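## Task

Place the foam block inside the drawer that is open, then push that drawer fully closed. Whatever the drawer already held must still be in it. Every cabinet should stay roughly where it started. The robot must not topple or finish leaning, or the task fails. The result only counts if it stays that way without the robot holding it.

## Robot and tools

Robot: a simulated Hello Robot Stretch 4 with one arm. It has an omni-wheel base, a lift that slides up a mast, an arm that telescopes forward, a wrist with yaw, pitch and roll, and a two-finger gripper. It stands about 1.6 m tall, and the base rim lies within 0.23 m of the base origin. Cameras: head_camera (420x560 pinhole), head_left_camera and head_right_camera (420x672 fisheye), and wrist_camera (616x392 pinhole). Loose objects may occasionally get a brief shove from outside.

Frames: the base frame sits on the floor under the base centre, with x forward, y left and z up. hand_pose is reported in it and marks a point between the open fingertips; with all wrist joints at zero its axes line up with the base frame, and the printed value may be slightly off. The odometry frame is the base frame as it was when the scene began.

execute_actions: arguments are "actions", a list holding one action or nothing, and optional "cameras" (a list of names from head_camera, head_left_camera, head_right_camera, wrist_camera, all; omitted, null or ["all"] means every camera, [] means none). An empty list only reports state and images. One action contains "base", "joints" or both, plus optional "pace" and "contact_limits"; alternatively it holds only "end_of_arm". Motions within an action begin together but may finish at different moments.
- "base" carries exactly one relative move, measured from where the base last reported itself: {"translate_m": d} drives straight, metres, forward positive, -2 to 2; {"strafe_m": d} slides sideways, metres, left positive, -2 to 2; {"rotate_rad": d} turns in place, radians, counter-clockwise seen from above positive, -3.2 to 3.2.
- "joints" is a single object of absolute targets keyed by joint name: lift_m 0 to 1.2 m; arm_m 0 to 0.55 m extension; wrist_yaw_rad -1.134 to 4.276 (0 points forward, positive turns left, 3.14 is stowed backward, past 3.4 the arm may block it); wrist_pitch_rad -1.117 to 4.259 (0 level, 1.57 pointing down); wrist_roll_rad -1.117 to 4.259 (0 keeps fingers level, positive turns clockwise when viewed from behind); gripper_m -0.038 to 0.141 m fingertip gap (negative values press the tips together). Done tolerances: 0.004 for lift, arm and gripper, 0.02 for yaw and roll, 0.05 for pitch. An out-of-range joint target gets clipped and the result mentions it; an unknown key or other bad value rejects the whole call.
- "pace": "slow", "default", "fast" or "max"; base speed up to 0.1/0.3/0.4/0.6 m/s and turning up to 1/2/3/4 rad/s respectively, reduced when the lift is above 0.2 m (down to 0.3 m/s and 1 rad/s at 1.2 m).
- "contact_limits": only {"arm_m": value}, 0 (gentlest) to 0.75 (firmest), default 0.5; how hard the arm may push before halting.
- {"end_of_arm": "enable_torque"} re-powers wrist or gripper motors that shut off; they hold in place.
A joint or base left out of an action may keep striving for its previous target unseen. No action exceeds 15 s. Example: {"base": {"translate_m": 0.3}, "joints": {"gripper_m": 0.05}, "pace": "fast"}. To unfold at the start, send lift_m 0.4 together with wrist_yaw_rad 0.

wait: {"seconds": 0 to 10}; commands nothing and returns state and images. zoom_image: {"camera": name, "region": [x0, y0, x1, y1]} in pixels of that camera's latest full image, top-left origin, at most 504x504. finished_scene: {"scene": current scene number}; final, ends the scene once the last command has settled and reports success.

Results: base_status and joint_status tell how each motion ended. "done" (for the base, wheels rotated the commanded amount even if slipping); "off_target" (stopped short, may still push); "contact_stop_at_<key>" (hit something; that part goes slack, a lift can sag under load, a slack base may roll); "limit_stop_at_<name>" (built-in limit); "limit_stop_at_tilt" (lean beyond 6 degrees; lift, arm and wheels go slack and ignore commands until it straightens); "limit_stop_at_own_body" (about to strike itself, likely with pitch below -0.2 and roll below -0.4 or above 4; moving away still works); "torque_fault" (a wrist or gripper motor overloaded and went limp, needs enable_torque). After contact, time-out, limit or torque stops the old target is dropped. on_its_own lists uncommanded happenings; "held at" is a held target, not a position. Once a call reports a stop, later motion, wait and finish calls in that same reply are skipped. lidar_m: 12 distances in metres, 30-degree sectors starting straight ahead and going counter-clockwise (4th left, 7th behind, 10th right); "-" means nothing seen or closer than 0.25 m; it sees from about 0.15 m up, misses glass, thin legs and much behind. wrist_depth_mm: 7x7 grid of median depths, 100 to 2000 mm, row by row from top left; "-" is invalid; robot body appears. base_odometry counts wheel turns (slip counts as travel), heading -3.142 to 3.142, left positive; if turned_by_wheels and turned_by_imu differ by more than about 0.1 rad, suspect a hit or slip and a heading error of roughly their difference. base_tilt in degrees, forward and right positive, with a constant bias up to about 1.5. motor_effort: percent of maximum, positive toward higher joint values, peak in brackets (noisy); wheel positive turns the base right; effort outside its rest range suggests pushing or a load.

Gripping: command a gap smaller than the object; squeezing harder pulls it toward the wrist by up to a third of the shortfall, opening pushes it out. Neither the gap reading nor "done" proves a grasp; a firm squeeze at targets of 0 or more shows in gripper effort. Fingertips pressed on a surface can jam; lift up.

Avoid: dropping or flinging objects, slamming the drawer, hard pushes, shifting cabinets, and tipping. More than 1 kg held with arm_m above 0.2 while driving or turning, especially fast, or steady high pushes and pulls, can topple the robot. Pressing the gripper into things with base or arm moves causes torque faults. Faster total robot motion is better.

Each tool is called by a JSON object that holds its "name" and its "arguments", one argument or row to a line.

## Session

{"name": "execute_actions", "arguments": {
  "actions": []
}}

Scene clock: 0.00 s.
base_odometry: x=+0.000 y=+0.000 heading=+0.000 (m, m, rad; odometry frame)
turned_by_wheels: +0.000 (rad since the last result)
turned_by_imu: +0.000 (rad since the last result)
base_tilt: forward=+0.4 right=+0.4 (deg)
lidar_m: 2.30 1.87 1.32 1.42 1.96 1.90 2.00 1.96 0.99 1.06 2.07 1.97
base_status: not commanded
joint_positions: lift_m=+0.184 arm_m=+0.002 wrist_yaw_rad=+3.139 wrist_pitch_rad=+0.010 wrist_roll_rad=+0.011 gripper_m=+0.057
joint_status: not commanded
motor_effort: lift_m=+18 arm_m=-1 wrist_yaw_rad=+1 wrist_pitch_rad=-5 wrist_roll_rad=-1 gripper_m=-1 wheel_0=+0 wheel_1=+0 wheel_2=+0 (%)
hand_pose: x=-0.1155 y=+0.0882 z=+0.3593 quat_wxyz=(+0.001, -0.005, +0.006, +1.000) (m; base frame)
wrist_depth_mm: - 140 - - - 1756 1576 / - 126 145 - - 1808 1576 / - 116 139 - - 1756 1661 / - 125 167 - - 1808 1618 / 140 164 - - - 1808 1618 / 218 1576 222 1430 197 1336 1281 / 216 1008 854 891 904 842 878
pictures: head_camera, head_left_camera, head_right_camera, wrist_camera
Images, in order (width x height): head_camera 420x560, head_left_camera 420x672, head_right_camera 420x672, wrist_camera 616x392.

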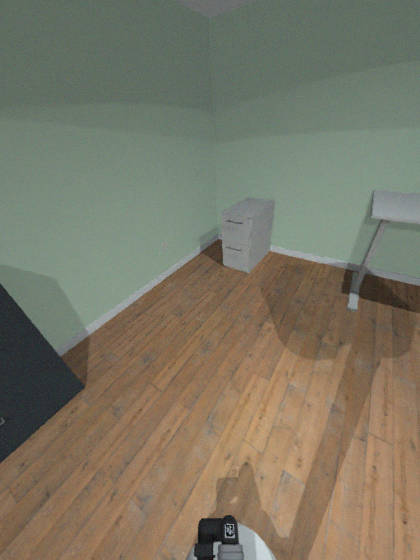

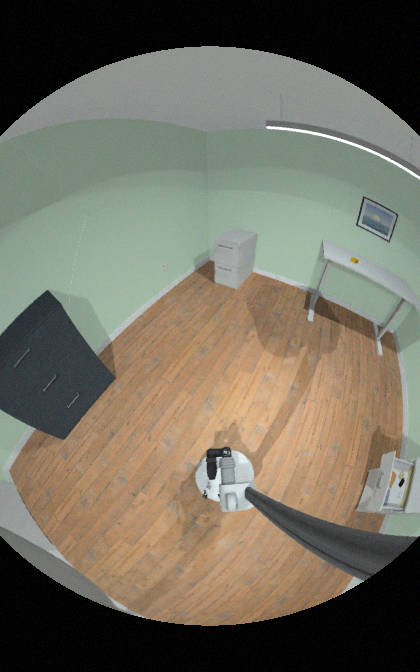

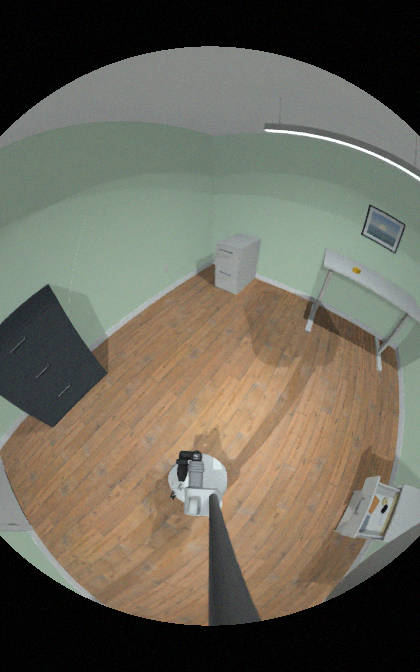

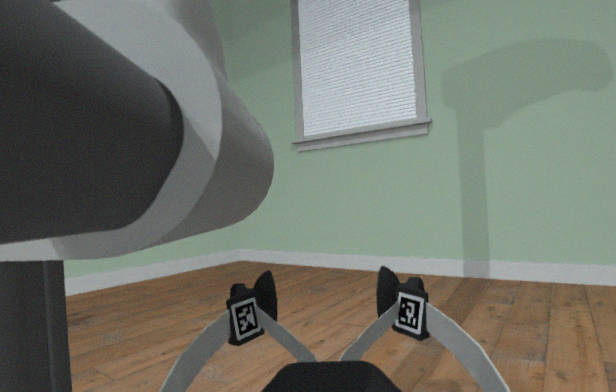

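{"name": "execute_actions", "arguments": {
  "actions": [
    {"base":{"rotate_rad":-0.565},"pace":"fast"}
  ],
  "cameras": []
}}

{"name": "execute_actions", "arguments": {
  "actions": [
    {"base":{"translate_m":1.1},"joints":{"lift_m":0.85,"wrist_yaw_rad":0,"gripper_m":0.141},"pace":"max"}
  ],
  "cameras": ["head_camera","wrist_camera"]
}}

Scene clock: 11.53 s.
base_odometry: x=+0.000 y=+0.000 heading=-0.565 (m, m, rad; odometry frame)
turned_by_wheels: -0.565 (rad since the last result)
turned_by_imu: -0.558 (rad since the last result)
base_tilt: forward=+0.4 right=+0.4 (deg)
lidar_m: 1.98 2.31 1.87 1.32 1.40 1.97 1.90 1.97 1.97 0.98 1.01 2.06
base_status: done
joint_positions: lift_m=+0.184 arm_m=+0.002 wrist_yaw_rad=+3.139 wrist_pitch_rad=+0.010 wrist_roll_rad=+0.011 gripper_m=+0.057
joint_status: not commanded
motor_effort: lift_m=+18(18) arm_m=-1(0) wrist_yaw_rad=+1(1) wrist_pitch_rad=-5(6) wrist_roll_rad=-1(1) gripper_m=-3(6) wheel_0=-1(5) wheel_1=-2(8) wheel_2=-2(8) (%)
hand_pose: x=-0.1155 y=+0.0882 z=+0.3593 quat_wxyz=(+0.001, -0.005, +0.006, +1.000) (m; base frame)
wrist_depth_mm: - 140 - - - - 1983 / - 126 146 - - 1983 1921 / - 116 139 - - 1921 1983 / - 125 167 - - 1921 1983 / 140 165 - - - 1983 1921 / 219 1576 223 1430 197 1308 1255 / 216 1008 866 891 904 831 866
pictures: none
No camera images: the call's "cameras" was empty. Leave "cameras" out to get every camera's image.

Scene clock: 14.93 s.
base_odometry: x=+0.929 y=-0.589 heading=-0.566 (m, m, rad; odometry frame)
turned_by_wheels: +0.000 (rad since the last result)
turned_by_imu: -0.001 (rad since the last result)
base_tilt: forward=+0.4 right=+0.4 (deg)
lidar_m: 0.89 1.36 1.42 1.79 1.60 1.90 3.04 1.42 1.21 1.92 1.26 0.92
base_status: done
joint_positions: lift_m=+0.850 arm_m=+0.002 wrist_yaw_rad=+0.000 wrist_pitch_rad=+0.010 wrist_roll_rad=+0.011 gripper_m=+0.141
joint_status: all done
motor_effort: lift_m=+21(23) arm_m=+0(1) wrist_yaw_rad=-3(8) wrist_pitch_rad=-5(6) wrist_roll_rad=-1(0) gripper_m=+1(1) wheel_0=-2(7) wheel_1=-2(11) wheel_2=+0(13) (%)
hand_pose: x=+0.4613 y=-0.0873 z=+1.0251 quat_wxyz=(+1.000, +0.006, +0.005, +0.000) (m; base frame)
wrist_depth_mm: 1537 1576 1499 1464 1430 1464 1430 / 1576 1576 1537 1499 1499 1430 1499 / 1537 1499 1499 1499 1464 1430 1430 / 1576 1537 1537 1499 1464 1464 1464 / 1576 1537 1499 1537 891 809 778 / 1430 1499 220 1537 1008 195 1430 / 1255 1537 1499 147 1464 1464 1464
pictures: head_camera, wrist_camera
Images, in order (width x height): head_camera 420x560, wrist_camera 616x392.

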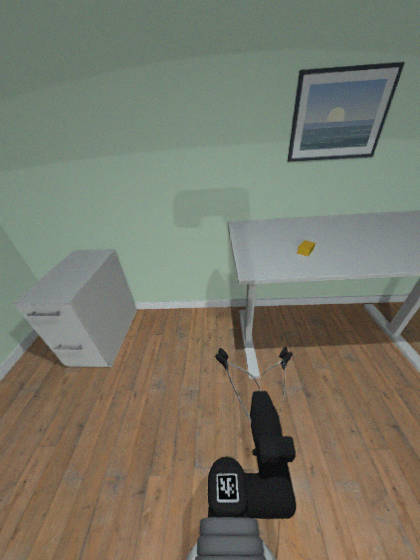

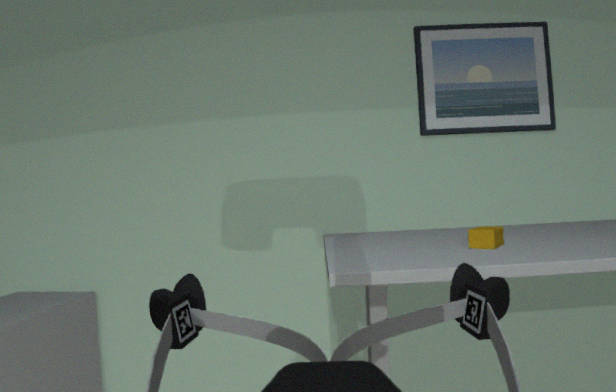

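{"name": "execute_actions", "arguments": {
  "actions": [
    {"base":{"strafe_m":-0.42},"joints":{"lift_m":1.19,"wrist_pitch_rad":1.57},"pace":"fast"}
  ],
  "cameras": []
}}

{"name": "execute_actions", "arguments": {
  "actions": [
    {"base":{"translate_m":0.5},"joints":{"arm_m":0.45},"pace":"fast"}
  ],
  "cameras": ["head_left_camera","wrist_camera"]
}}

Scene clock: 26.00 s.
base_odometry: x=+0.704 y=-0.944 heading=-0.566 (m, m, rad; odometry frame)
turned_by_wheels: +0.000 (rad since the last result)
turned_by_imu: +0.000 (rad since the last result)
base_tilt: forward=+0.4 right=+0.4 (deg)
lidar_m: 0.87 0.90 1.67 2.21 1.96 2.52 3.03 0.88 0.96 1.49 1.25 0.91
base_status: done
joint_positions: lift_m=+1.190 arm_m=+0.002 wrist_yaw_rad=+0.000 wrist_pitch_rad=+1.570 wrist_roll_rad=+0.011 gripper_m=+0.141
joint_status: all done
motor_effort: lift_m=+22(24) arm_m=-1(0) wrist_yaw_rad=+2(0) wrist_pitch_rad=+1(3) wrist_roll_rad=-2(1) gripper_m=-2(2) wheel_0=-2(10) wheel_1=+1(10) wheel_2=+1(0) (%)
hand_pose: x=+0.1729 y=-0.0874 z=+1.0794 quat_wxyz=(+0.707, +0.004, +0.707, -0.004) (m; base frame)
wrist_depth_mm: 1366 1336 1336 1336 1308 1281 1281 / 1336 1366 1336 1336 1281 1308 1281 / 1336 1308 1308 1336 1281 1281 1255 / 1366 1336 1281 1336 1308 1281 1255 / 1366 1336 1308 1118 1281 1255 1229 / 1336 1308 219 1098 1281 195 1255 / 1336 1308 1308 147 1281 1255 1229
pictures: none
No camera images: the call's "cameras" was empty. Leave "cameras" out to get every camera's image.

Scene clock: 29.13 s.
base_odometry: x=+1.126 y=-1.212 heading=-0.566 (m, m, rad; odometry frame)
turned_by_wheels: +0.000 (rad since the last result)
turned_by_imu: +0.000 (rad since the last result)
base_tilt: forward=+0.4 right=+0.4 (deg)
lidar_m: 0.36 0.38 1.42 2.21 2.25 2.52 3.60 1.26 1.56 1.51 0.56 0.40
base_status: done
joint_positions: lift_m=+1.190 arm_m=+0.449 wrist_yaw_rad=+0.000 wrist_pitch_rad=+1.570 wrist_roll_rad=+0.011 gripper_m=+0.141
joint_status: all done
motor_effort: lift_m=+21(22) arm_m=+5(7) wrist_yaw_rad=+0(2) wrist_pitch_rad=+1(0) wrist_roll_rad=-1(1) gripper_m=-1(1) wheel_0=+0(5) wheel_1=+1(4) wheel_2=+0(9) (%)
hand_pose: x=+0.6203 y=-0.0874 z=+1.0794 quat_wxyz=(+0.707, +0.004, +0.707, -0.004) (m; base frame)
wrist_depth_mm: 366 362 357 357 349 347 343 / 366 357 357 355 351 349 343 / 366 362 357 355 349 345 343 / 362 359 355 351 349 345 342 / 362 357 355 306 347 345 342 / 364 357 220 349 347 195 340 / 362 355 353 147 347 343 338
pictures: head_left_camera, wrist_camera
Images, in order (width x height): head_left_camera 420x672, wrist_camera 616x392.

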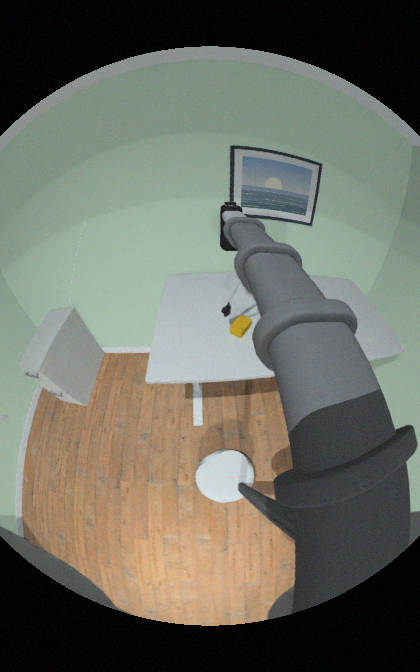

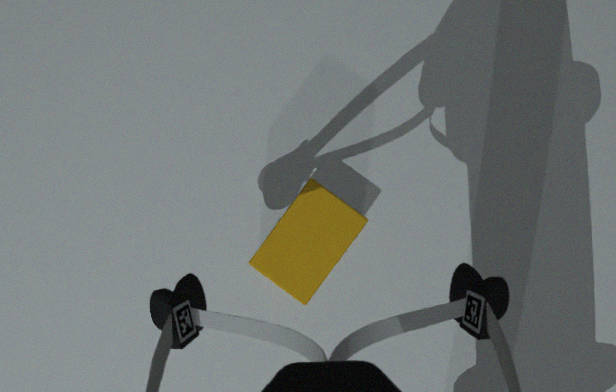

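{"name": "execute_actions", "arguments": {
  "actions": [
    {"base":{"strafe_m":0.017},"joints":{"arm_m":0.469,"lift_m":1.15,"wrist_roll_rad":0.68,"gripper_m":0.1}}
  ],
  "cameras": []
}}

{"name": "execute_actions", "arguments": {
  "actions": [
    {"joints":{"lift_m":1.1}}
  ],
  "cameras": ["wrist_camera"]
}}

Scene clock: 39.00 s.
base_odometry: x=+1.135 y=-1.197 heading=-0.566 (m, m, rad; odometry frame)
turned_by_wheels: +0.000 (rad since the last result)
turned_by_imu: +0.000 (rad since the last result)
base_tilt: forward=+0.4 right=+0.4 (deg)
lidar_m: 0.39 0.38 1.41 2.18 2.24 2.47 3.60 1.29 1.58 1.52 0.55 0.40
base_status: done
joint_positions: lift_m=+1.150 arm_m=+0.468 wrist_yaw_rad=+0.000 wrist_pitch_rad=+1.570 wrist_roll_rad=+0.680 gripper_m=+0.100
joint_status: all done
motor_effort: lift_m=+13(20) arm_m=+5(4) wrist_yaw_rad=+1(3) wrist_pitch_rad=+0(0) wrist_roll_rad=+1(4) gripper_m=-1(1) wheel_0=-1(7) wheel_1=+1(8) wheel_2=+0(1) (%)
hand_pose: x=+0.6392 y=-0.0874 z=+1.0401 quat_wxyz=(+0.667, +0.236, +0.666, -0.236) (m; base frame)
wrist_depth_mm: 325 322 319 315 312 310 304 / 325 322 319 315 310 306 304 / 325 320 317 312 307 307 304 / 325 320 317 312 310 306 304 / 324 320 315 267 309 306 303 / 322 319 213 266 265 303 301 / 320 319 312 164 306 303 300
pictures: none
No camera images: the call's "cameras" was empty. Leave "cameras" out to get every camera's image.

Scene clock: 40.10 s.
base_odometry: x=+1.135 y=-1.197 heading=-0.566 (m, m, rad; odometry frame)
turned_by_wheels: +0.000 (rad since the last result)
turned_by_imu: +0.000 (rad since the last result)
base_tilt: forward=+0.5 right=+0.4 (deg)
lidar_m: 0.38 0.40 1.41 2.18 2.21 2.48 3.60 1.28 1.59 1.52 0.58 0.40
base_status: not commanded
joint_positions: lift_m=+1.100 arm_m=+0.468 wrist_yaw_rad=+0.000 wrist_pitch_rad=+1.570 wrist_roll_rad=+0.680 gripper_m=+0.100
joint_status: all done
motor_effort: lift_m=+13(13) arm_m=+6(6) wrist_yaw_rad=+1(0) wrist_pitch_rad=+1(0) wrist_roll_rad=+1(1) gripper_m=+0(3) wheel_0=-1(1) wheel_1=+1(1) wheel_2=+0(0) (%)
hand_pose: x=+0.6392 y=-0.0874 z=+0.9901 quat_wxyz=(+0.667, +0.236, +0.666, -0.236) (m; base frame)
wrist_depth_mm: 273 271 267 265 263 259 257 / 272 271 266 264 262 259 256 / 270 270 266 264 260 257 255 / 272 268 266 263 259 257 256 / 271 268 265 217 259 257 254 / 271 268 213 216 215 255 253 / 271 266 262 164 257 255 253
pictures: wrist_camera
Images, in order (width x height): wrist_camera 616x392.

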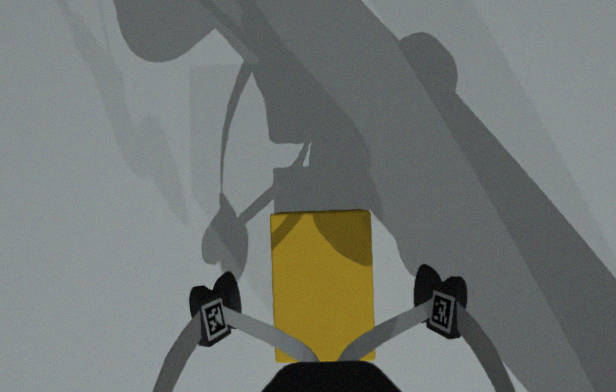

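{"name": "execute_actions", "arguments": {
  "actions": [
    {"joints":{"lift_m":1.087}}
  ],
  "cameras": []
}}

{"name": "execute_actions", "arguments": {
  "actions": [
    {"joints":{"gripper_m":0.025}}
  ],
  "cameras": []
}}

{"name": "execute_actions", "arguments": {
  "actions": [
    {"joints":{"lift_m":1.13},"pace":"fast"}
  ],
  "cameras": []
}}

{"name": "execute_actions", "arguments": {
  "actions": [
    {"base":{"translate_m":-1.27},"joints":{"arm_m":0.1,"wrist_roll_rad":0},"pace":"fast"}
  ],
  "cameras": []
}}

{"name": "execute_actions", "arguments": {
  "actions": [
    {"base":{"rotate_rad":-1.59},"joints":{"lift_m":0.95,"arm_m":0.34}}
  ],
  "cameras": ["head_right_camera","wrist_camera"]
}}

Scene clock: 59.37 s.
base_odometry: x=+1.135 y=-1.197 heading=-0.566 (m, m, rad; odometry frame)
turned_by_wheels: +0.000 (rad since the last result)
turned_by_imu: +0.000 (rad since the last result)
base_tilt: forward=+0.4 right=+0.4 (deg)
lidar_m: 0.37 0.38 1.42 2.19 2.24 2.47 3.58 1.30 1.58 1.52 0.57 0.40
base_status: not commanded
joint_positions: lift_m=+1.087 arm_m=+0.468 wrist_yaw_rad=+0.000 wrist_pitch_rad=+1.570 wrist_roll_rad=+0.680 gripper_m=+0.100
joint_status: all done
motor_effort: lift_m=+13(16) arm_m=+6(5) wrist_yaw_rad=-1(0) wrist_pitch_rad=+0(1) wrist_roll_rad=+1(1) gripper_m=+0(0) wheel_0=-1(1) wheel_1=+1(1) wheel_2=+0(0) (%)
hand_pose: x=+0.6392 y=-0.0874 z=+0.9771 quat_wxyz=(+0.667, +0.236, +0.666, -0.236) (m; base frame)
wrist_depth_mm: 260 258 255 251 251 247 243 / 258 256 255 250 249 246 243 / 258 256 253 250 248 245 243 / 257 255 252 250 247 244 243 / 256 254 252 204 246 244 242 / 256 255 213 204 203 242 241 / 257 254 250 164 243 243 241
pictures: none
No camera images: the call's "cameras" was empty. Leave "cameras" out to get every camera's image.

Scene clock: 60.93 s.
base_odometry: x=+1.135 y=-1.197 heading=-0.566 (m, m, rad; odometry frame)
turned_by_wheels: +0.000 (rad since the last result)
turned_by_imu: +0.000 (rad since the last result)
base_tilt: forward=+0.4 right=+0.4 (deg)
lidar_m: 0.38 0.41 1.40 2.18 2.22 2.47 3.58 1.30 1.58 1.52 0.57 0.41
base_status: not commanded
joint_positions: lift_m=+1.087 arm_m=+0.468 wrist_yaw_rad=+0.000 wrist_pitch_rad=+1.570 wrist_roll_rad=+0.680 gripper_m=+0.025
joint_status: all done
motor_effort: lift_m=+13(13) arm_m=+5(6) wrist_yaw_rad=+2(0) wrist_pitch_rad=+0(0) wrist_roll_rad=+0(0) gripper_m=-17(20) wheel_0=-1(1) wheel_1=+1(1) wheel_2=+0(0) (%)
hand_pose: x=+0.6392 y=-0.0874 z=+0.9771 quat_wxyz=(+0.667, +0.236, +0.666, -0.236) (m; base frame)
wrist_depth_mm: 259 257 254 253 249 245 244 / 259 257 254 251 248 245 243 / 258 257 252 250 247 245 243 / 257 255 252 251 247 244 242 / 257 254 252 193 245 243 242 / 257 254 216 194 192 242 241 / 257 253 249 191 243 242 239
pictures: none
No camera images: the call's "cameras" was empty. Leave "cameras" out to get every camera's image.

Scene clock: 61.80 s.
base_odometry: x=+1.135 y=-1.197 heading=-0.566 (m, m, rad; odometry frame)
turned_by_wheels: +0.000 (rad since the last result)
turned_by_imu: +0.000 (rad since the last result)
base_tilt: forward=+0.4 right=+0.4 (deg)
lidar_m: 0.38 0.39 1.41 2.17 2.23 2.47 3.58 1.30 1.58 1.51 0.55 0.42
base_status: not commanded
joint_positions: lift_m=+1.130 arm_m=+0.468 wrist_yaw_rad=+0.000 wrist_pitch_rad=+1.570 wrist_roll_rad=+0.680 gripper_m=+0.025
joint_status: all done
motor_effort: lift_m=+22(21) arm_m=+6(5) wrist_yaw_rad=+3(2) wrist_pitch_rad=+1(1) wrist_roll_rad=+1(0) gripper_m=-21(19) wheel_0=-1(1) wheel_1=+1(1) wheel_2=+0(0) (%)
hand_pose: x=+0.6392 y=-0.0874 z=+1.0194 quat_wxyz=(+0.667, +0.236, +0.666, -0.236) (m; base frame)
wrist_depth_mm: 303 301 297 296 290 287 285 / 303 300 297 294 290 287 285 / 301 298 296 293 289 287 285 / 301 298 296 290 290 285 283 / 301 296 294 194 287 285 282 / 301 296 216 193 193 285 282 / 298 296 291 191 286 282 281
pictures: none
No camera images: the call's "cameras" was empty. Leave "cameras" out to get every camera's image.

Scene clock: 67.23 s.
base_odometry: x=+0.063 y=-0.517 heading=-0.566 (m, m, rad; odometry frame)
turned_by_wheels: +0.000 (rad since the last result)
turned_by_imu: +0.003 (rad since the last result)
base_tilt: forward=+0.4 right=+0.4 (deg)
lidar_m: 1.63 2.21 2.30 1.73 1.79 2.34 2.24 2.11 0.63 0.57 1.56 1.73
base_status: done
joint_positions: lift_m=+1.130 arm_m=+0.101 wrist_yaw_rad=+0.000 wrist_pitch_rad=+1.570 wrist_roll_rad=+0.000 gripper_m=+0.025
joint_status: all done
motor_effort: lift_m=+23(22) arm_m=-5(6) wrist_yaw_rad=+1(1) wrist_pitch_rad=-1(0) wrist_roll_rad=-1(6) gripper_m=-19(17) wheel_0=+0(7) wheel_1=+0(8) wheel_2=+0(9) (%)
hand_pose: x=+0.2719 y=-0.0874 z=+1.0194 quat_wxyz=(+0.707, +0.000, +0.707, +0.000) (m; base frame)
wrist_depth_mm: 1308 1308 1255 1255 1205 1229 1229 / 1281 1281 1281 1255 1229 1229 1229 / 1308 1281 1255 1255 1229 1229 1205 / 1255 1281 1281 1229 1281 1182 1205 / 1255 1281 1255 193 1205 1205 1205 / 1308 1255 216 193 192 1205 1182 / 1229 1255 1255 192 1255 1205 1229
pictures: none
No camera images: the call's "cameras" was empty. Leave "cameras" out to get every camera's image.

Scene clock: 69.83 s.
base_odometry: x=+0.063 y=-0.517 heading=-2.156 (m, m, rad; odometry frame)
turned_by_wheels: -1.590 (rad since the last result)
turned_by_imu: -1.568 (rad since the last result)
base_tilt: forward=+0.5 right=+0.4 (deg)
lidar_m: 0.57 1.57 1.72 1.64 2.23 2.32 1.73 1.81 2.34 2.22 2.15 0.63
base_status: done
joint_positions: lift_m=+0.950 arm_m=+0.339 wrist_yaw_rad=+0.000 wrist_pitch_rad=+1.570 wrist_roll_rad=+0.000 gripper_m=+0.025
joint_status: all done
motor_effort: lift_m=+13(21) arm_m=+5(5) wrist_yaw_rad=+0(1) wrist_pitch_rad=+1(0) wrist_roll_rad=-2(1) gripper_m=-20(20) wheel_0=+2(5) wheel_1=+0(8) wheel_2=+1(5) (%)
hand_pose: x=+0.5103 y=-0.0874 z=+0.8401 quat_wxyz=(+0.707, +0.000, +0.707, +0.000) (m; base frame)
wrist_depth_mm: 1098 1098 549 549 544 1042 1060 / 1098 1098 544 539 530 1060 1025 / 1098 1078 539 539 535 1042 1042 / 1098 1098 1078 1060 1042 1042 1025 / 1098 1060 1078 193 1025 1060 1008 / 1078 1060 216 193 191 1025 1025 / 1098 1078 946 191 1060 1025 1008
pictures: head_right_camera, wrist_camera
Images, in order (width x height): head_right_camera 420x672, wrist_camera 616x392.

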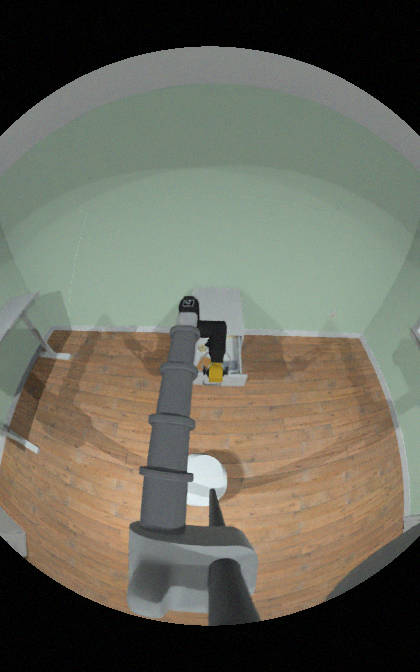

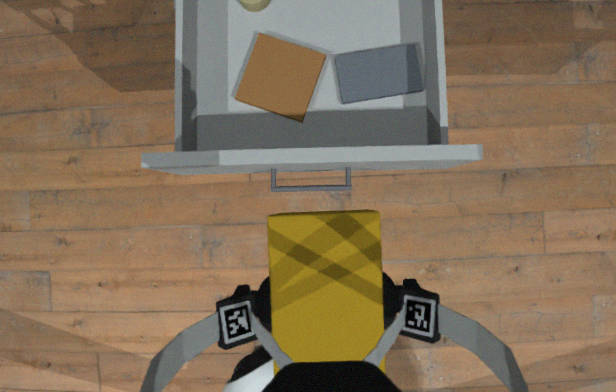

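{"name": "execute_actions", "arguments": {
  "actions": [
    {"base":{"translate_m":0.1}}
  ],
  "cameras": ["wrist_camera"]
}}

Scene clock: 86.10 s.
base_odometry: x=+0.008 y=-0.600 heading=-2.155 (m, m, rad; odometry frame)
turned_by_wheels: +0.000 (rad since the last result)
turned_by_imu: +0.000 (rad since the last result)
base_tilt: forward=+0.4 right=+0.4 (deg)
lidar_m: 0.46 1.46 1.74 1.65 2.29 2.42 1.83 1.91 2.34 2.22 1.99 0.52
base_status: done
joint_positions: lift_m=+0.950 arm_m=+0.339 wrist_yaw_rad=+0.000 wrist_pitch_rad=+1.570 wrist_roll_rad=+0.000 gripper_m=+0.025
joint_status: not commanded
motor_effort: lift_m=+13(13) arm_m=+5(6) wrist_yaw_rad=-1(1) wrist_pitch_rad=+1(1) wrist_roll_rad=-2(1) gripper_m=-18(21) wheel_0=+1(5) wheel_1=+1(4) wheel_2=+0(8) (%)
hand_pose: x=+0.5103 y=-0.0874 z=+0.8401 quat_wxyz=(+0.707, +0.000, +0.707, +0.000) (m; base frame)
wrist_depth_mm: 1098 1098 549 539 535 1060 1060 / 1098 1098 554 549 539 1042 1025 / 1098 1078 544 535 530 1060 1042 / 1098 1118 549 535 544 1042 1042 / 1098 1078 1060 193 433 1042 1042 / 1078 1098 216 193 191 1042 1025 / 1078 1078 946 192 1042 1042 1060
pictures: wrist_camera
Images, in order (width x height): wrist_camera 616x392.

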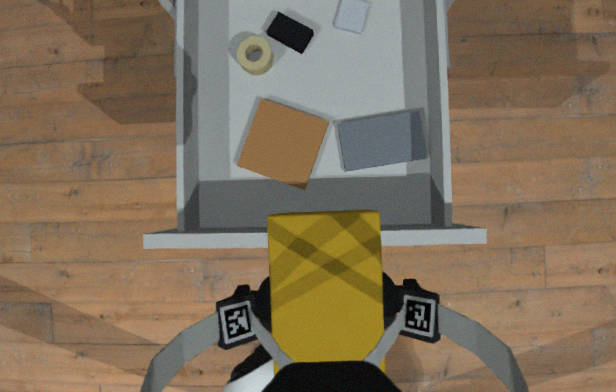

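{"name": "execute_actions", "arguments": {
  "actions": [
    {"base":{"strafe_m":-0.05},"joints":{"arm_m":0.55,"lift_m":0.8}}
  ],
  "cameras": ["wrist_camera"]
}}

Scene clock: 95.57 s.
base_odometry: x=-0.034 y=-0.572 heading=-2.155 (m, m, rad; odometry frame)
turned_by_wheels: +0.000 (rad since the last result)
turned_by_imu: +0.000 (rad since the last result)
base_tilt: forward=+0.4 right=+0.4 (deg)
lidar_m: 0.46 0.52 1.77 1.70 2.31 2.41 1.85 1.88 2.30 2.15 2.01 0.53
base_status: done
joint_positions: lift_m=+0.800 arm_m=+0.549 wrist_yaw_rad=+0.000 wrist_pitch_rad=+1.570 wrist_roll_rad=+0.000 gripper_m=+0.025
joint_status: all done
motor_effort: lift_m=+13(13) arm_m=+5(6) wrist_yaw_rad=-1(1) wrist_pitch_rad=+0(0) wrist_roll_rad=-1(0) gripper_m=-19(19) wheel_0=-1(7) wheel_1=+1(10) wheel_2=-1(2) (%)
hand_pose: x=+0.7202 y=-0.0874 z=+0.6901 quat_wxyz=(+0.707, +0.000, +0.707, +0.000) (m; base frame)
wrist_depth_mm: 278 277 272 270 268 265 891 / 278 276 272 270 266 264 866 / 345 387 379 384 389 904 891 / 946 399 397 392 384 891 891 / 931 397 397 193 387 891 878 / 931 394 215 193 191 891 891 / 946 389 379 192 375 322 878
pictures: wrist_camera
Images, in order (width x height): wrist_camera 616x392.

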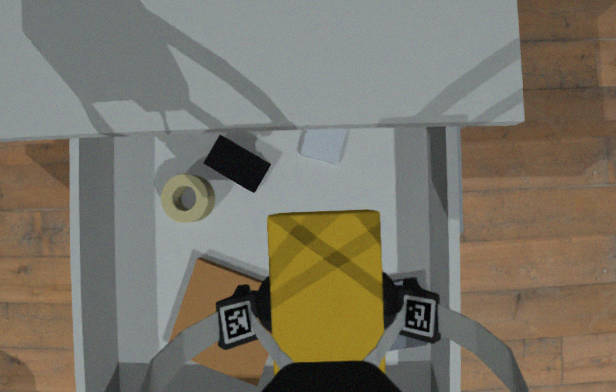

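{"name": "execute_actions", "arguments": {
  "actions": [
    {"base":{"translate_m":0.028},"joints":{"lift_m":0.662}}
  ],
  "cameras": ["wrist_camera"]
}}

Scene clock: 107.93 s.
base_odometry: x=-0.049 y=-0.596 heading=-2.155 (m, m, rad; odometry frame)
turned_by_wheels: +0.000 (rad since the last result)
turned_by_imu: +0.001 (rad since the last result)
base_tilt: forward=+0.4 right=+0.3 (deg)
lidar_m: 0.45 0.48 1.78 1.68 2.35 2.41 1.86 1.94 2.29 2.16 1.97 0.48
base_status: done
joint_positions: lift_m=+0.662 arm_m=+0.549 wrist_yaw_rad=+0.000 wrist_pitch_rad=+1.570 wrist_roll_rad=+0.000 gripper_m=+0.025
joint_status: all done
motor_effort: lift_m=+13(14) arm_m=+5(6) wrist_yaw_rad=-1(2) wrist_pitch_rad=+0(1) wrist_roll_rad=-1(2) gripper_m=-20(22) wheel_0=+0(4) wheel_1=+2(4) wheel_2=+0(8) (%)
hand_pose: x=+0.7202 y=-0.0874 z=+0.5521 quat_wxyz=(+0.707, +0.000, +0.707, +0.000) (m; base frame)
wrist_depth_mm: 135 133 132 131 129 128 - / 135 133 132 130 129 128 - / 149 244 253 247 250 232 750 / 262 256 242 252 251 249 750 / 259 253 256 195 250 248 759 / 260 257 216 193 192 216 750 / 259 244 242 192 238 202 750
pictures: wrist_camera
Images, in order (width x height): wrist_camera 616x392.

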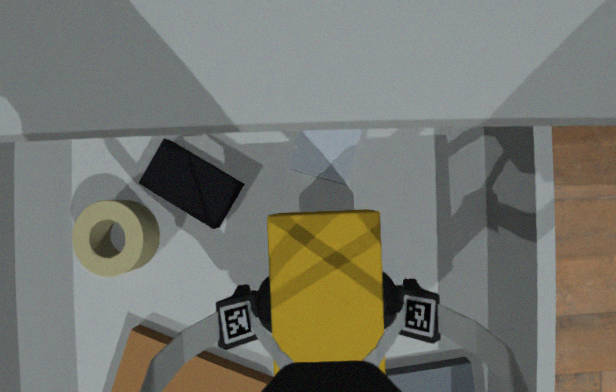

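{"name": "execute_actions", "arguments": {
  "actions": [
    {"joints":{"gripper_m":0.08,"lift_m":0.659}}
  ],
  "cameras": []
}}

{"name": "execute_actions", "arguments": {
  "actions": [
    {"joints":{"lift_m":0.81},"pace":"fast"}
  ],
  "cameras": ["wrist_camera"]
}}

{"name": "execute_actions", "arguments": {
  "actions": [
    {"base":{"translate_m":-0.07},"joints":{"arm_m":0.002,"wrist_pitch_rad":0,"gripper_m":0.0},"pace":"fast"}
  ],
  "cameras": []
}}

{"name": "execute_actions", "arguments": {
  "actions": [
    {"joints":{"lift_m":0.415},"pace":"fast"}
  ],
  "cameras": ["wrist_camera"]
}}

Scene clock: 121.67 s.
base_odometry: x=-0.049 y=-0.596 heading=-2.155 (m, m, rad; odometry frame)
turned_by_wheels: +0.000 (rad since the last result)
turned_by_imu: +0.000 (rad since the last result)
base_tilt: forward=+0.4 right=+0.4 (deg)
lidar_m: 0.44 0.47 1.77 1.69 2.35 2.45 1.86 1.93 2.27 2.16 1.95 0.50
base_status: not commanded
joint_positions: lift_m=+0.659 arm_m=+0.549 wrist_yaw_rad=+0.000 wrist_pitch_rad=+1.570 wrist_roll_rad=+0.000 gripper_m=+0.080
joint_status: all done
motor_effort: lift_m=+14(14) arm_m=+5(5) wrist_yaw_rad=+0(0) wrist_pitch_rad=+1(2) wrist_roll_rad=-1(2) gripper_m=-2(21) wheel_0=+0(0) wheel_1=+1(2) wheel_2=+0(0) (%)
hand_pose: x=+0.7202 y=-0.0874 z=+0.5491 quat_wxyz=(+0.707, +0.000, +0.707, +0.000) (m; base frame)
wrist_depth_mm: 132 131 129 128 126 125 - / 131 131 129 128 126 125 - / 258 240 253 242 247 231 750 / 258 255 239 250 248 244 750 / 257 245 252 205 247 244 741 / 255 254 213 204 203 217 741 / 256 242 239 167 245 216 741
pictures: none
No camera images: the call's "cameras" was empty. Leave "cameras" out to get every camera's image.

Scene clock: 123.03 s.
base_odometry: x=-0.049 y=-0.596 heading=-2.155 (m, m, rad; odometry frame)
turned_by_wheels: +0.000 (rad since the last result)
turned_by_imu: +0.000 (rad since the last result)
base_tilt: forward=+0.4 right=+0.4 (deg)
lidar_m: 0.45 0.49 1.79 1.69 2.36 2.43 1.85 1.91 2.28 2.16 1.97 0.49
base_status: not commanded
joint_positions: lift_m=+0.810 arm_m=+0.549 wrist_yaw_rad=+0.000 wrist_pitch_rad=+1.570 wrist_roll_rad=+0.000 gripper_m=+0.080
joint_status: all done
motor_effort: lift_m=+22(23) arm_m=+5(5) wrist_yaw_rad=-1(2) wrist_pitch_rad=+1(0) wrist_roll_rad=-1(0) gripper_m=-1(2) wheel_0=+0(0) wheel_1=+2(2) wheel_2=+0(0) (%)
hand_pose: x=+0.7202 y=-0.0874 z=+0.6994 quat_wxyz=(+0.707, +0.000, +0.707, +0.000) (m; base frame)
wrist_depth_mm: 289 285 283 279 276 273 891 / 290 285 282 278 276 274 917 / 289 283 279 276 276 272 891 / 946 410 404 402 397 904 891 / 960 404 402 355 397 891 878 / 960 407 214 392 211 891 891 / 946 404 389 167 382 904 878
pictures: wrist_camera
Images, in order (width x height): wrist_camera 616x392.

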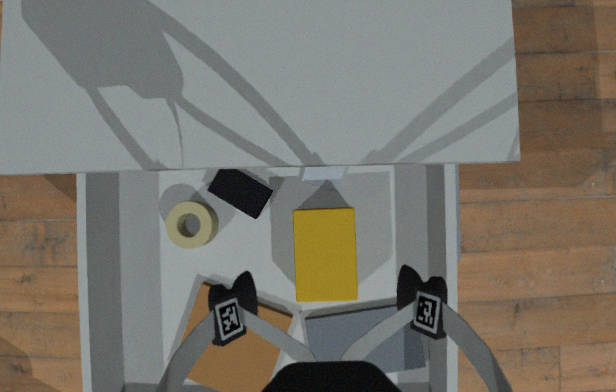

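Scene clock: 125.23 s.
base_odometry: x=-0.011 y=-0.537 heading=-2.155 (m, m, rad; odometry frame)
turned_by_wheels: +0.000 (rad since the last result)
turned_by_imu: +0.000 (rad since the last result)
base_tilt: forward=+0.4 right=+0.4 (deg)
lidar_m: 0.50 0.56 1.79 1.70 2.31 2.35 1.79 1.85 2.28 2.16 2.06 0.57
base_status: done
joint_positions: lift_m=+0.810 arm_m=+0.003 wrist_yaw_rad=+0.000 wrist_pitch_rad=+0.002 wrist_roll_rad=+0.000 gripper_m=+0.000
joint_status: all done
motor_effort: lift_m=+22(22) arm_m=-5(6) wrist_yaw_rad=+0(1) wrist_pitch_rad=-6(11) wrist_roll_rad=-2(1) gripper_m=-5(5) wheel_0=-1(6) wheel_1=-1(9) wheel_2=-1(9) (%)
hand_pose: x=+0.4623 y=-0.0875 z=+0.9872 quat_wxyz=(+1.000, +0.000, +0.001, +0.000) (m; base frame)
wrist_depth_mm: 1281 1255 1255 1229 1229 1229 1205 / 1255 1281 1255 1229 1229 1255 1255 / 1308 1229 1255 1205 1255 1229 1229 / 1281 1255 1229 1205 1229 1229 1205 / 1255 1229 1229 1229 1229 1205 1205 / 1255 1229 1281 200 189 1205 1205 / 1255 1255 788 185 946 1182 1205
pictures: none
No camera images: the call's "cameras" was empty. Leave "cameras" out to get every camera's image.

Scene clock: 127.30 s.
base_odometry: x=-0.011 y=-0.537 heading=-2.155 (m, m, rad; odometry frame)
turned_by_wheels: +0.000 (rad since the last result)
turned_by_imu: +0.000 (rad since the last result)
base_tilt: forward=+0.4 right=+0.4 (deg)
lidar_m: 0.50 0.57 1.79 1.68 2.30 2.37 1.79 1.85 2.28 2.15 2.08 0.55
base_status: not commanded
joint_positions: lift_m=+0.415 arm_m=+0.003 wrist_yaw_rad=+0.000 wrist_pitch_rad=+0.002 wrist_roll_rad=+0.000 gripper_m=+0.000
joint_status: all done
motor_effort: lift_m=+14(19) arm_m=-5(5) wrist_yaw_rad=+2(1) wrist_pitch_rad=-6(5) wrist_roll_rad=-1(1) gripper_m=-9(7) wheel_0=-1(1) wheel_1=-1(1) wheel_2=-1(1) (%)
hand_pose: x=+0.4623 y=-0.0875 z=+0.5929 quat_wxyz=(+1.000, +0.000, +0.001, +0.000) (m; base frame)
wrist_depth_mm: 1281 1255 1281 1255 1255 1229 1205 / 1281 1281 1229 1255 1205 1229 1205 / 1255 1255 1255 1229 1229 1205 1205 / 1281 1255 1255 1229 1255 1205 1229 / 334 329 324 320 315 314 1229 / 332 327 324 200 189 314 1229 / 332 329 322 184 314 310 1182
pictures: wrist_camera
Images, in order (width x height): wrist_camera 616x392.

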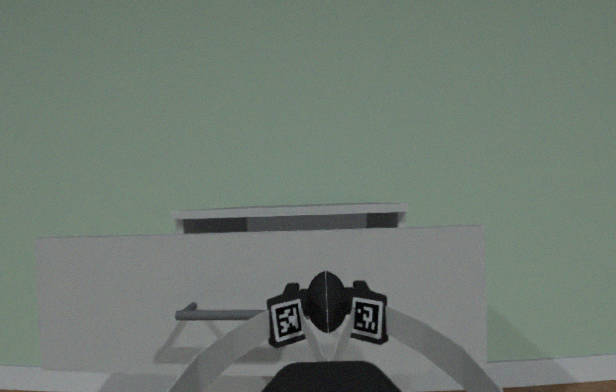

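{"name": "execute_actions", "arguments": {
  "actions": [
    {"joints":{"arm_m":0.41},"pace":"slow","contact_limits":{"arm_m":0.15}}
  ],
  "cameras": ["wrist_camera"]
}}

Scene clock: 138.10 s.
base_odometry: x=-0.011 y=-0.537 heading=-2.155 (m, m, rad; odometry frame)
turned_by_wheels: +0.000 (rad since the last result)
turned_by_imu: +0.001 (rad since the last result)
base_tilt: forward=+0.4 right=+0.4 (deg)
lidar_m: 0.83 1.50 1.79 1.69 2.29 2.36 1.80 1.85 2.27 2.16 2.08 1.50
base_status: not commanded
joint_positions: lift_m=+0.415 arm_m=+0.409 wrist_yaw_rad=+0.000 wrist_pitch_rad=+0.002 wrist_roll_rad=+0.000 gripper_m=+0.000
joint_status: all done
motor_effort: lift_m=+14(13) arm_m=+6(9) wrist_yaw_rad=+3(14) wrist_pitch_rad=-5(6) wrist_roll_rad=-1(1) gripper_m=-6(7) wheel_0=-1(1) wheel_1=-1(1) wheel_2=-1(3) (%)
contact_limits: arm_m 0.15
hand_pose: x=+0.8682 y=-0.0876 z=+0.5930 quat_wxyz=(+1.000, +0.000, +0.001, +0.000) (m; base frame)
wrist_depth_mm: 854 854 842 842 831 809 798 / 842 854 831 831 831 820 820 / 842 854 842 831 831 809 798 / 842 854 831 820 831 809 798 / 243 240 236 235 231 229 798 / 243 240 237 200 189 228 809 / 244 239 207 185 229 227 809
pictures: wrist_camera
Images, in order (width x height): wrist_camera 616x392.

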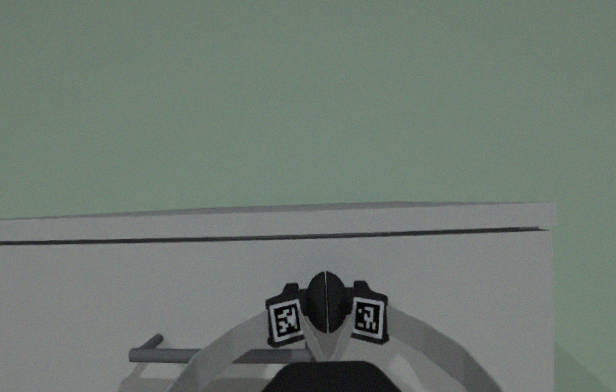

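{"name": "execute_actions", "arguments": {
  "actions": [
    {"joints":{"arm_m":0.417},"pace":"slow","contact_limits":{"arm_m":0.15}}
  ],
  "cameras": ["wrist_camera"]
}}

Scene clock: 144.27 s.
base_odometry: x=-0.011 y=-0.537 heading=-2.156 (m, m, rad; odometry frame)
turned_by_wheels: +0.000 (rad since the last result)
turned_by_imu: +0.000 (rad since the last result)
base_tilt: forward=+0.4 right=+0.4 (deg)
lidar_m: 0.83 1.50 1.77 1.70 2.31 2.38 1.79 1.83 2.31 2.15 2.07 1.51
base_status: not commanded
joint_positions: lift_m=+0.415 arm_m=+0.413 wrist_yaw_rad=-0.005 wrist_pitch_rad=+0.001 wrist_roll_rad=+0.000 gripper_m=+0.000
joint_status: arm_m contact_stop (moved +0.004 of +0.008)
on_its_own: arm_m is slack since a contact_stop; wrist_yaw_rad is at rest, and its effort (+15) is outside its rest range (-13 to +13)
motor_effort: lift_m=+13(14) arm_m=+0(13) wrist_yaw_rad=+15(19) wrist_pitch_rad=-4(6) wrist_roll_rad=-1(1) gripper_m=-3(4) wheel_0=+1(1) wheel_1=+1(1) wheel_2=-6(6) (%)
contact_limits: arm_m 0.15
hand_pose: x=+0.8720 y=-0.0888 z=+0.5932 quat_wxyz=(+1.000, +0.000, +0.001, -0.002) (m; base frame)
wrist_depth_mm: 842 866 831 842 831 820 809 / 842 831 831 831 820 820 831 / 866 842 842 831 820 809 809 / 854 842 831 831 831 820 809 / 239 236 235 232 229 226 798 / 238 236 233 202 187 226 798 / 239 234 200 182 227 224 788
pictures: wrist_camera
Images, in order (width x height): wrist_camera 616x392.

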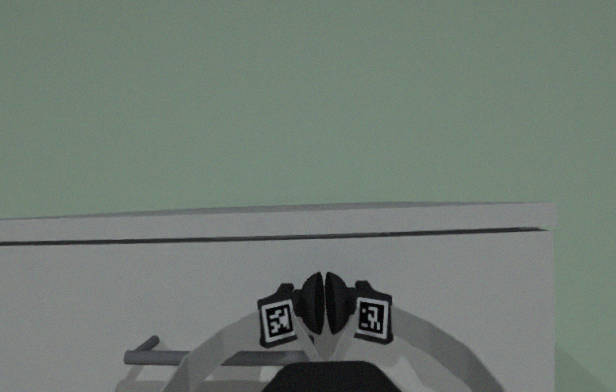

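{"name": "execute_actions", "arguments": {
  "actions": [
    {"joints":{"arm_m":0.33},"pace":"fast"}
  ],
  "cameras": []
}}

{"name": "finished_scene", "arguments": {
  "scene": 2
}}

Scene clock: 150.60 s.
base_odometry: x=-0.011 y=-0.537 heading=-2.155 (m, m, rad; odometry frame)
turned_by_wheels: +0.000 (rad since the last result)
turned_by_imu: +0.001 (rad since the last result)
base_tilt: forward=+0.4 right=+0.4 (deg)
lidar_m: 0.83 1.50 1.78 1.69 2.30 2.37 1.78 1.84 2.29 2.16 2.07 1.50
base_status: not commanded
joint_positions: lift_m=+0.415 arm_m=+0.331 wrist_yaw_rad=+0.000 wrist_pitch_rad=+0.002 wrist_roll_rad=+0.000 gripper_m=+0.000
joint_status: all done
motor_effort: lift_m=+14(14) arm_m=-5(5) wrist_yaw_rad=+0(14) wrist_pitch_rad=-6(6) wrist_roll_rad=-1(1) gripper_m=-6(6) wheel_0=+1(1) wheel_1=+1(0) wheel_2=-1(6) (%)
hand_pose: x=+0.7903 y=-0.0875 z=+0.5929 quat_wxyz=(+1.000, +0.000, +0.001, +0.000) (m; base frame)
wrist_depth_mm: 946 946 917 917 931 891 891 / 931 917 917 917 904 891 891 / 931 931 917 917 891 891 904 / 931 931 917 904 878 904 904 / 327 322 317 312 309 306 891 / 324 320 317 201 189 307 891 / 324 320 312 184 306 303 878
pictures: none
No camera images: the call's "cameras" was empty. Leave "cameras" out to get every camera's image.

The scene is finished: the task was done.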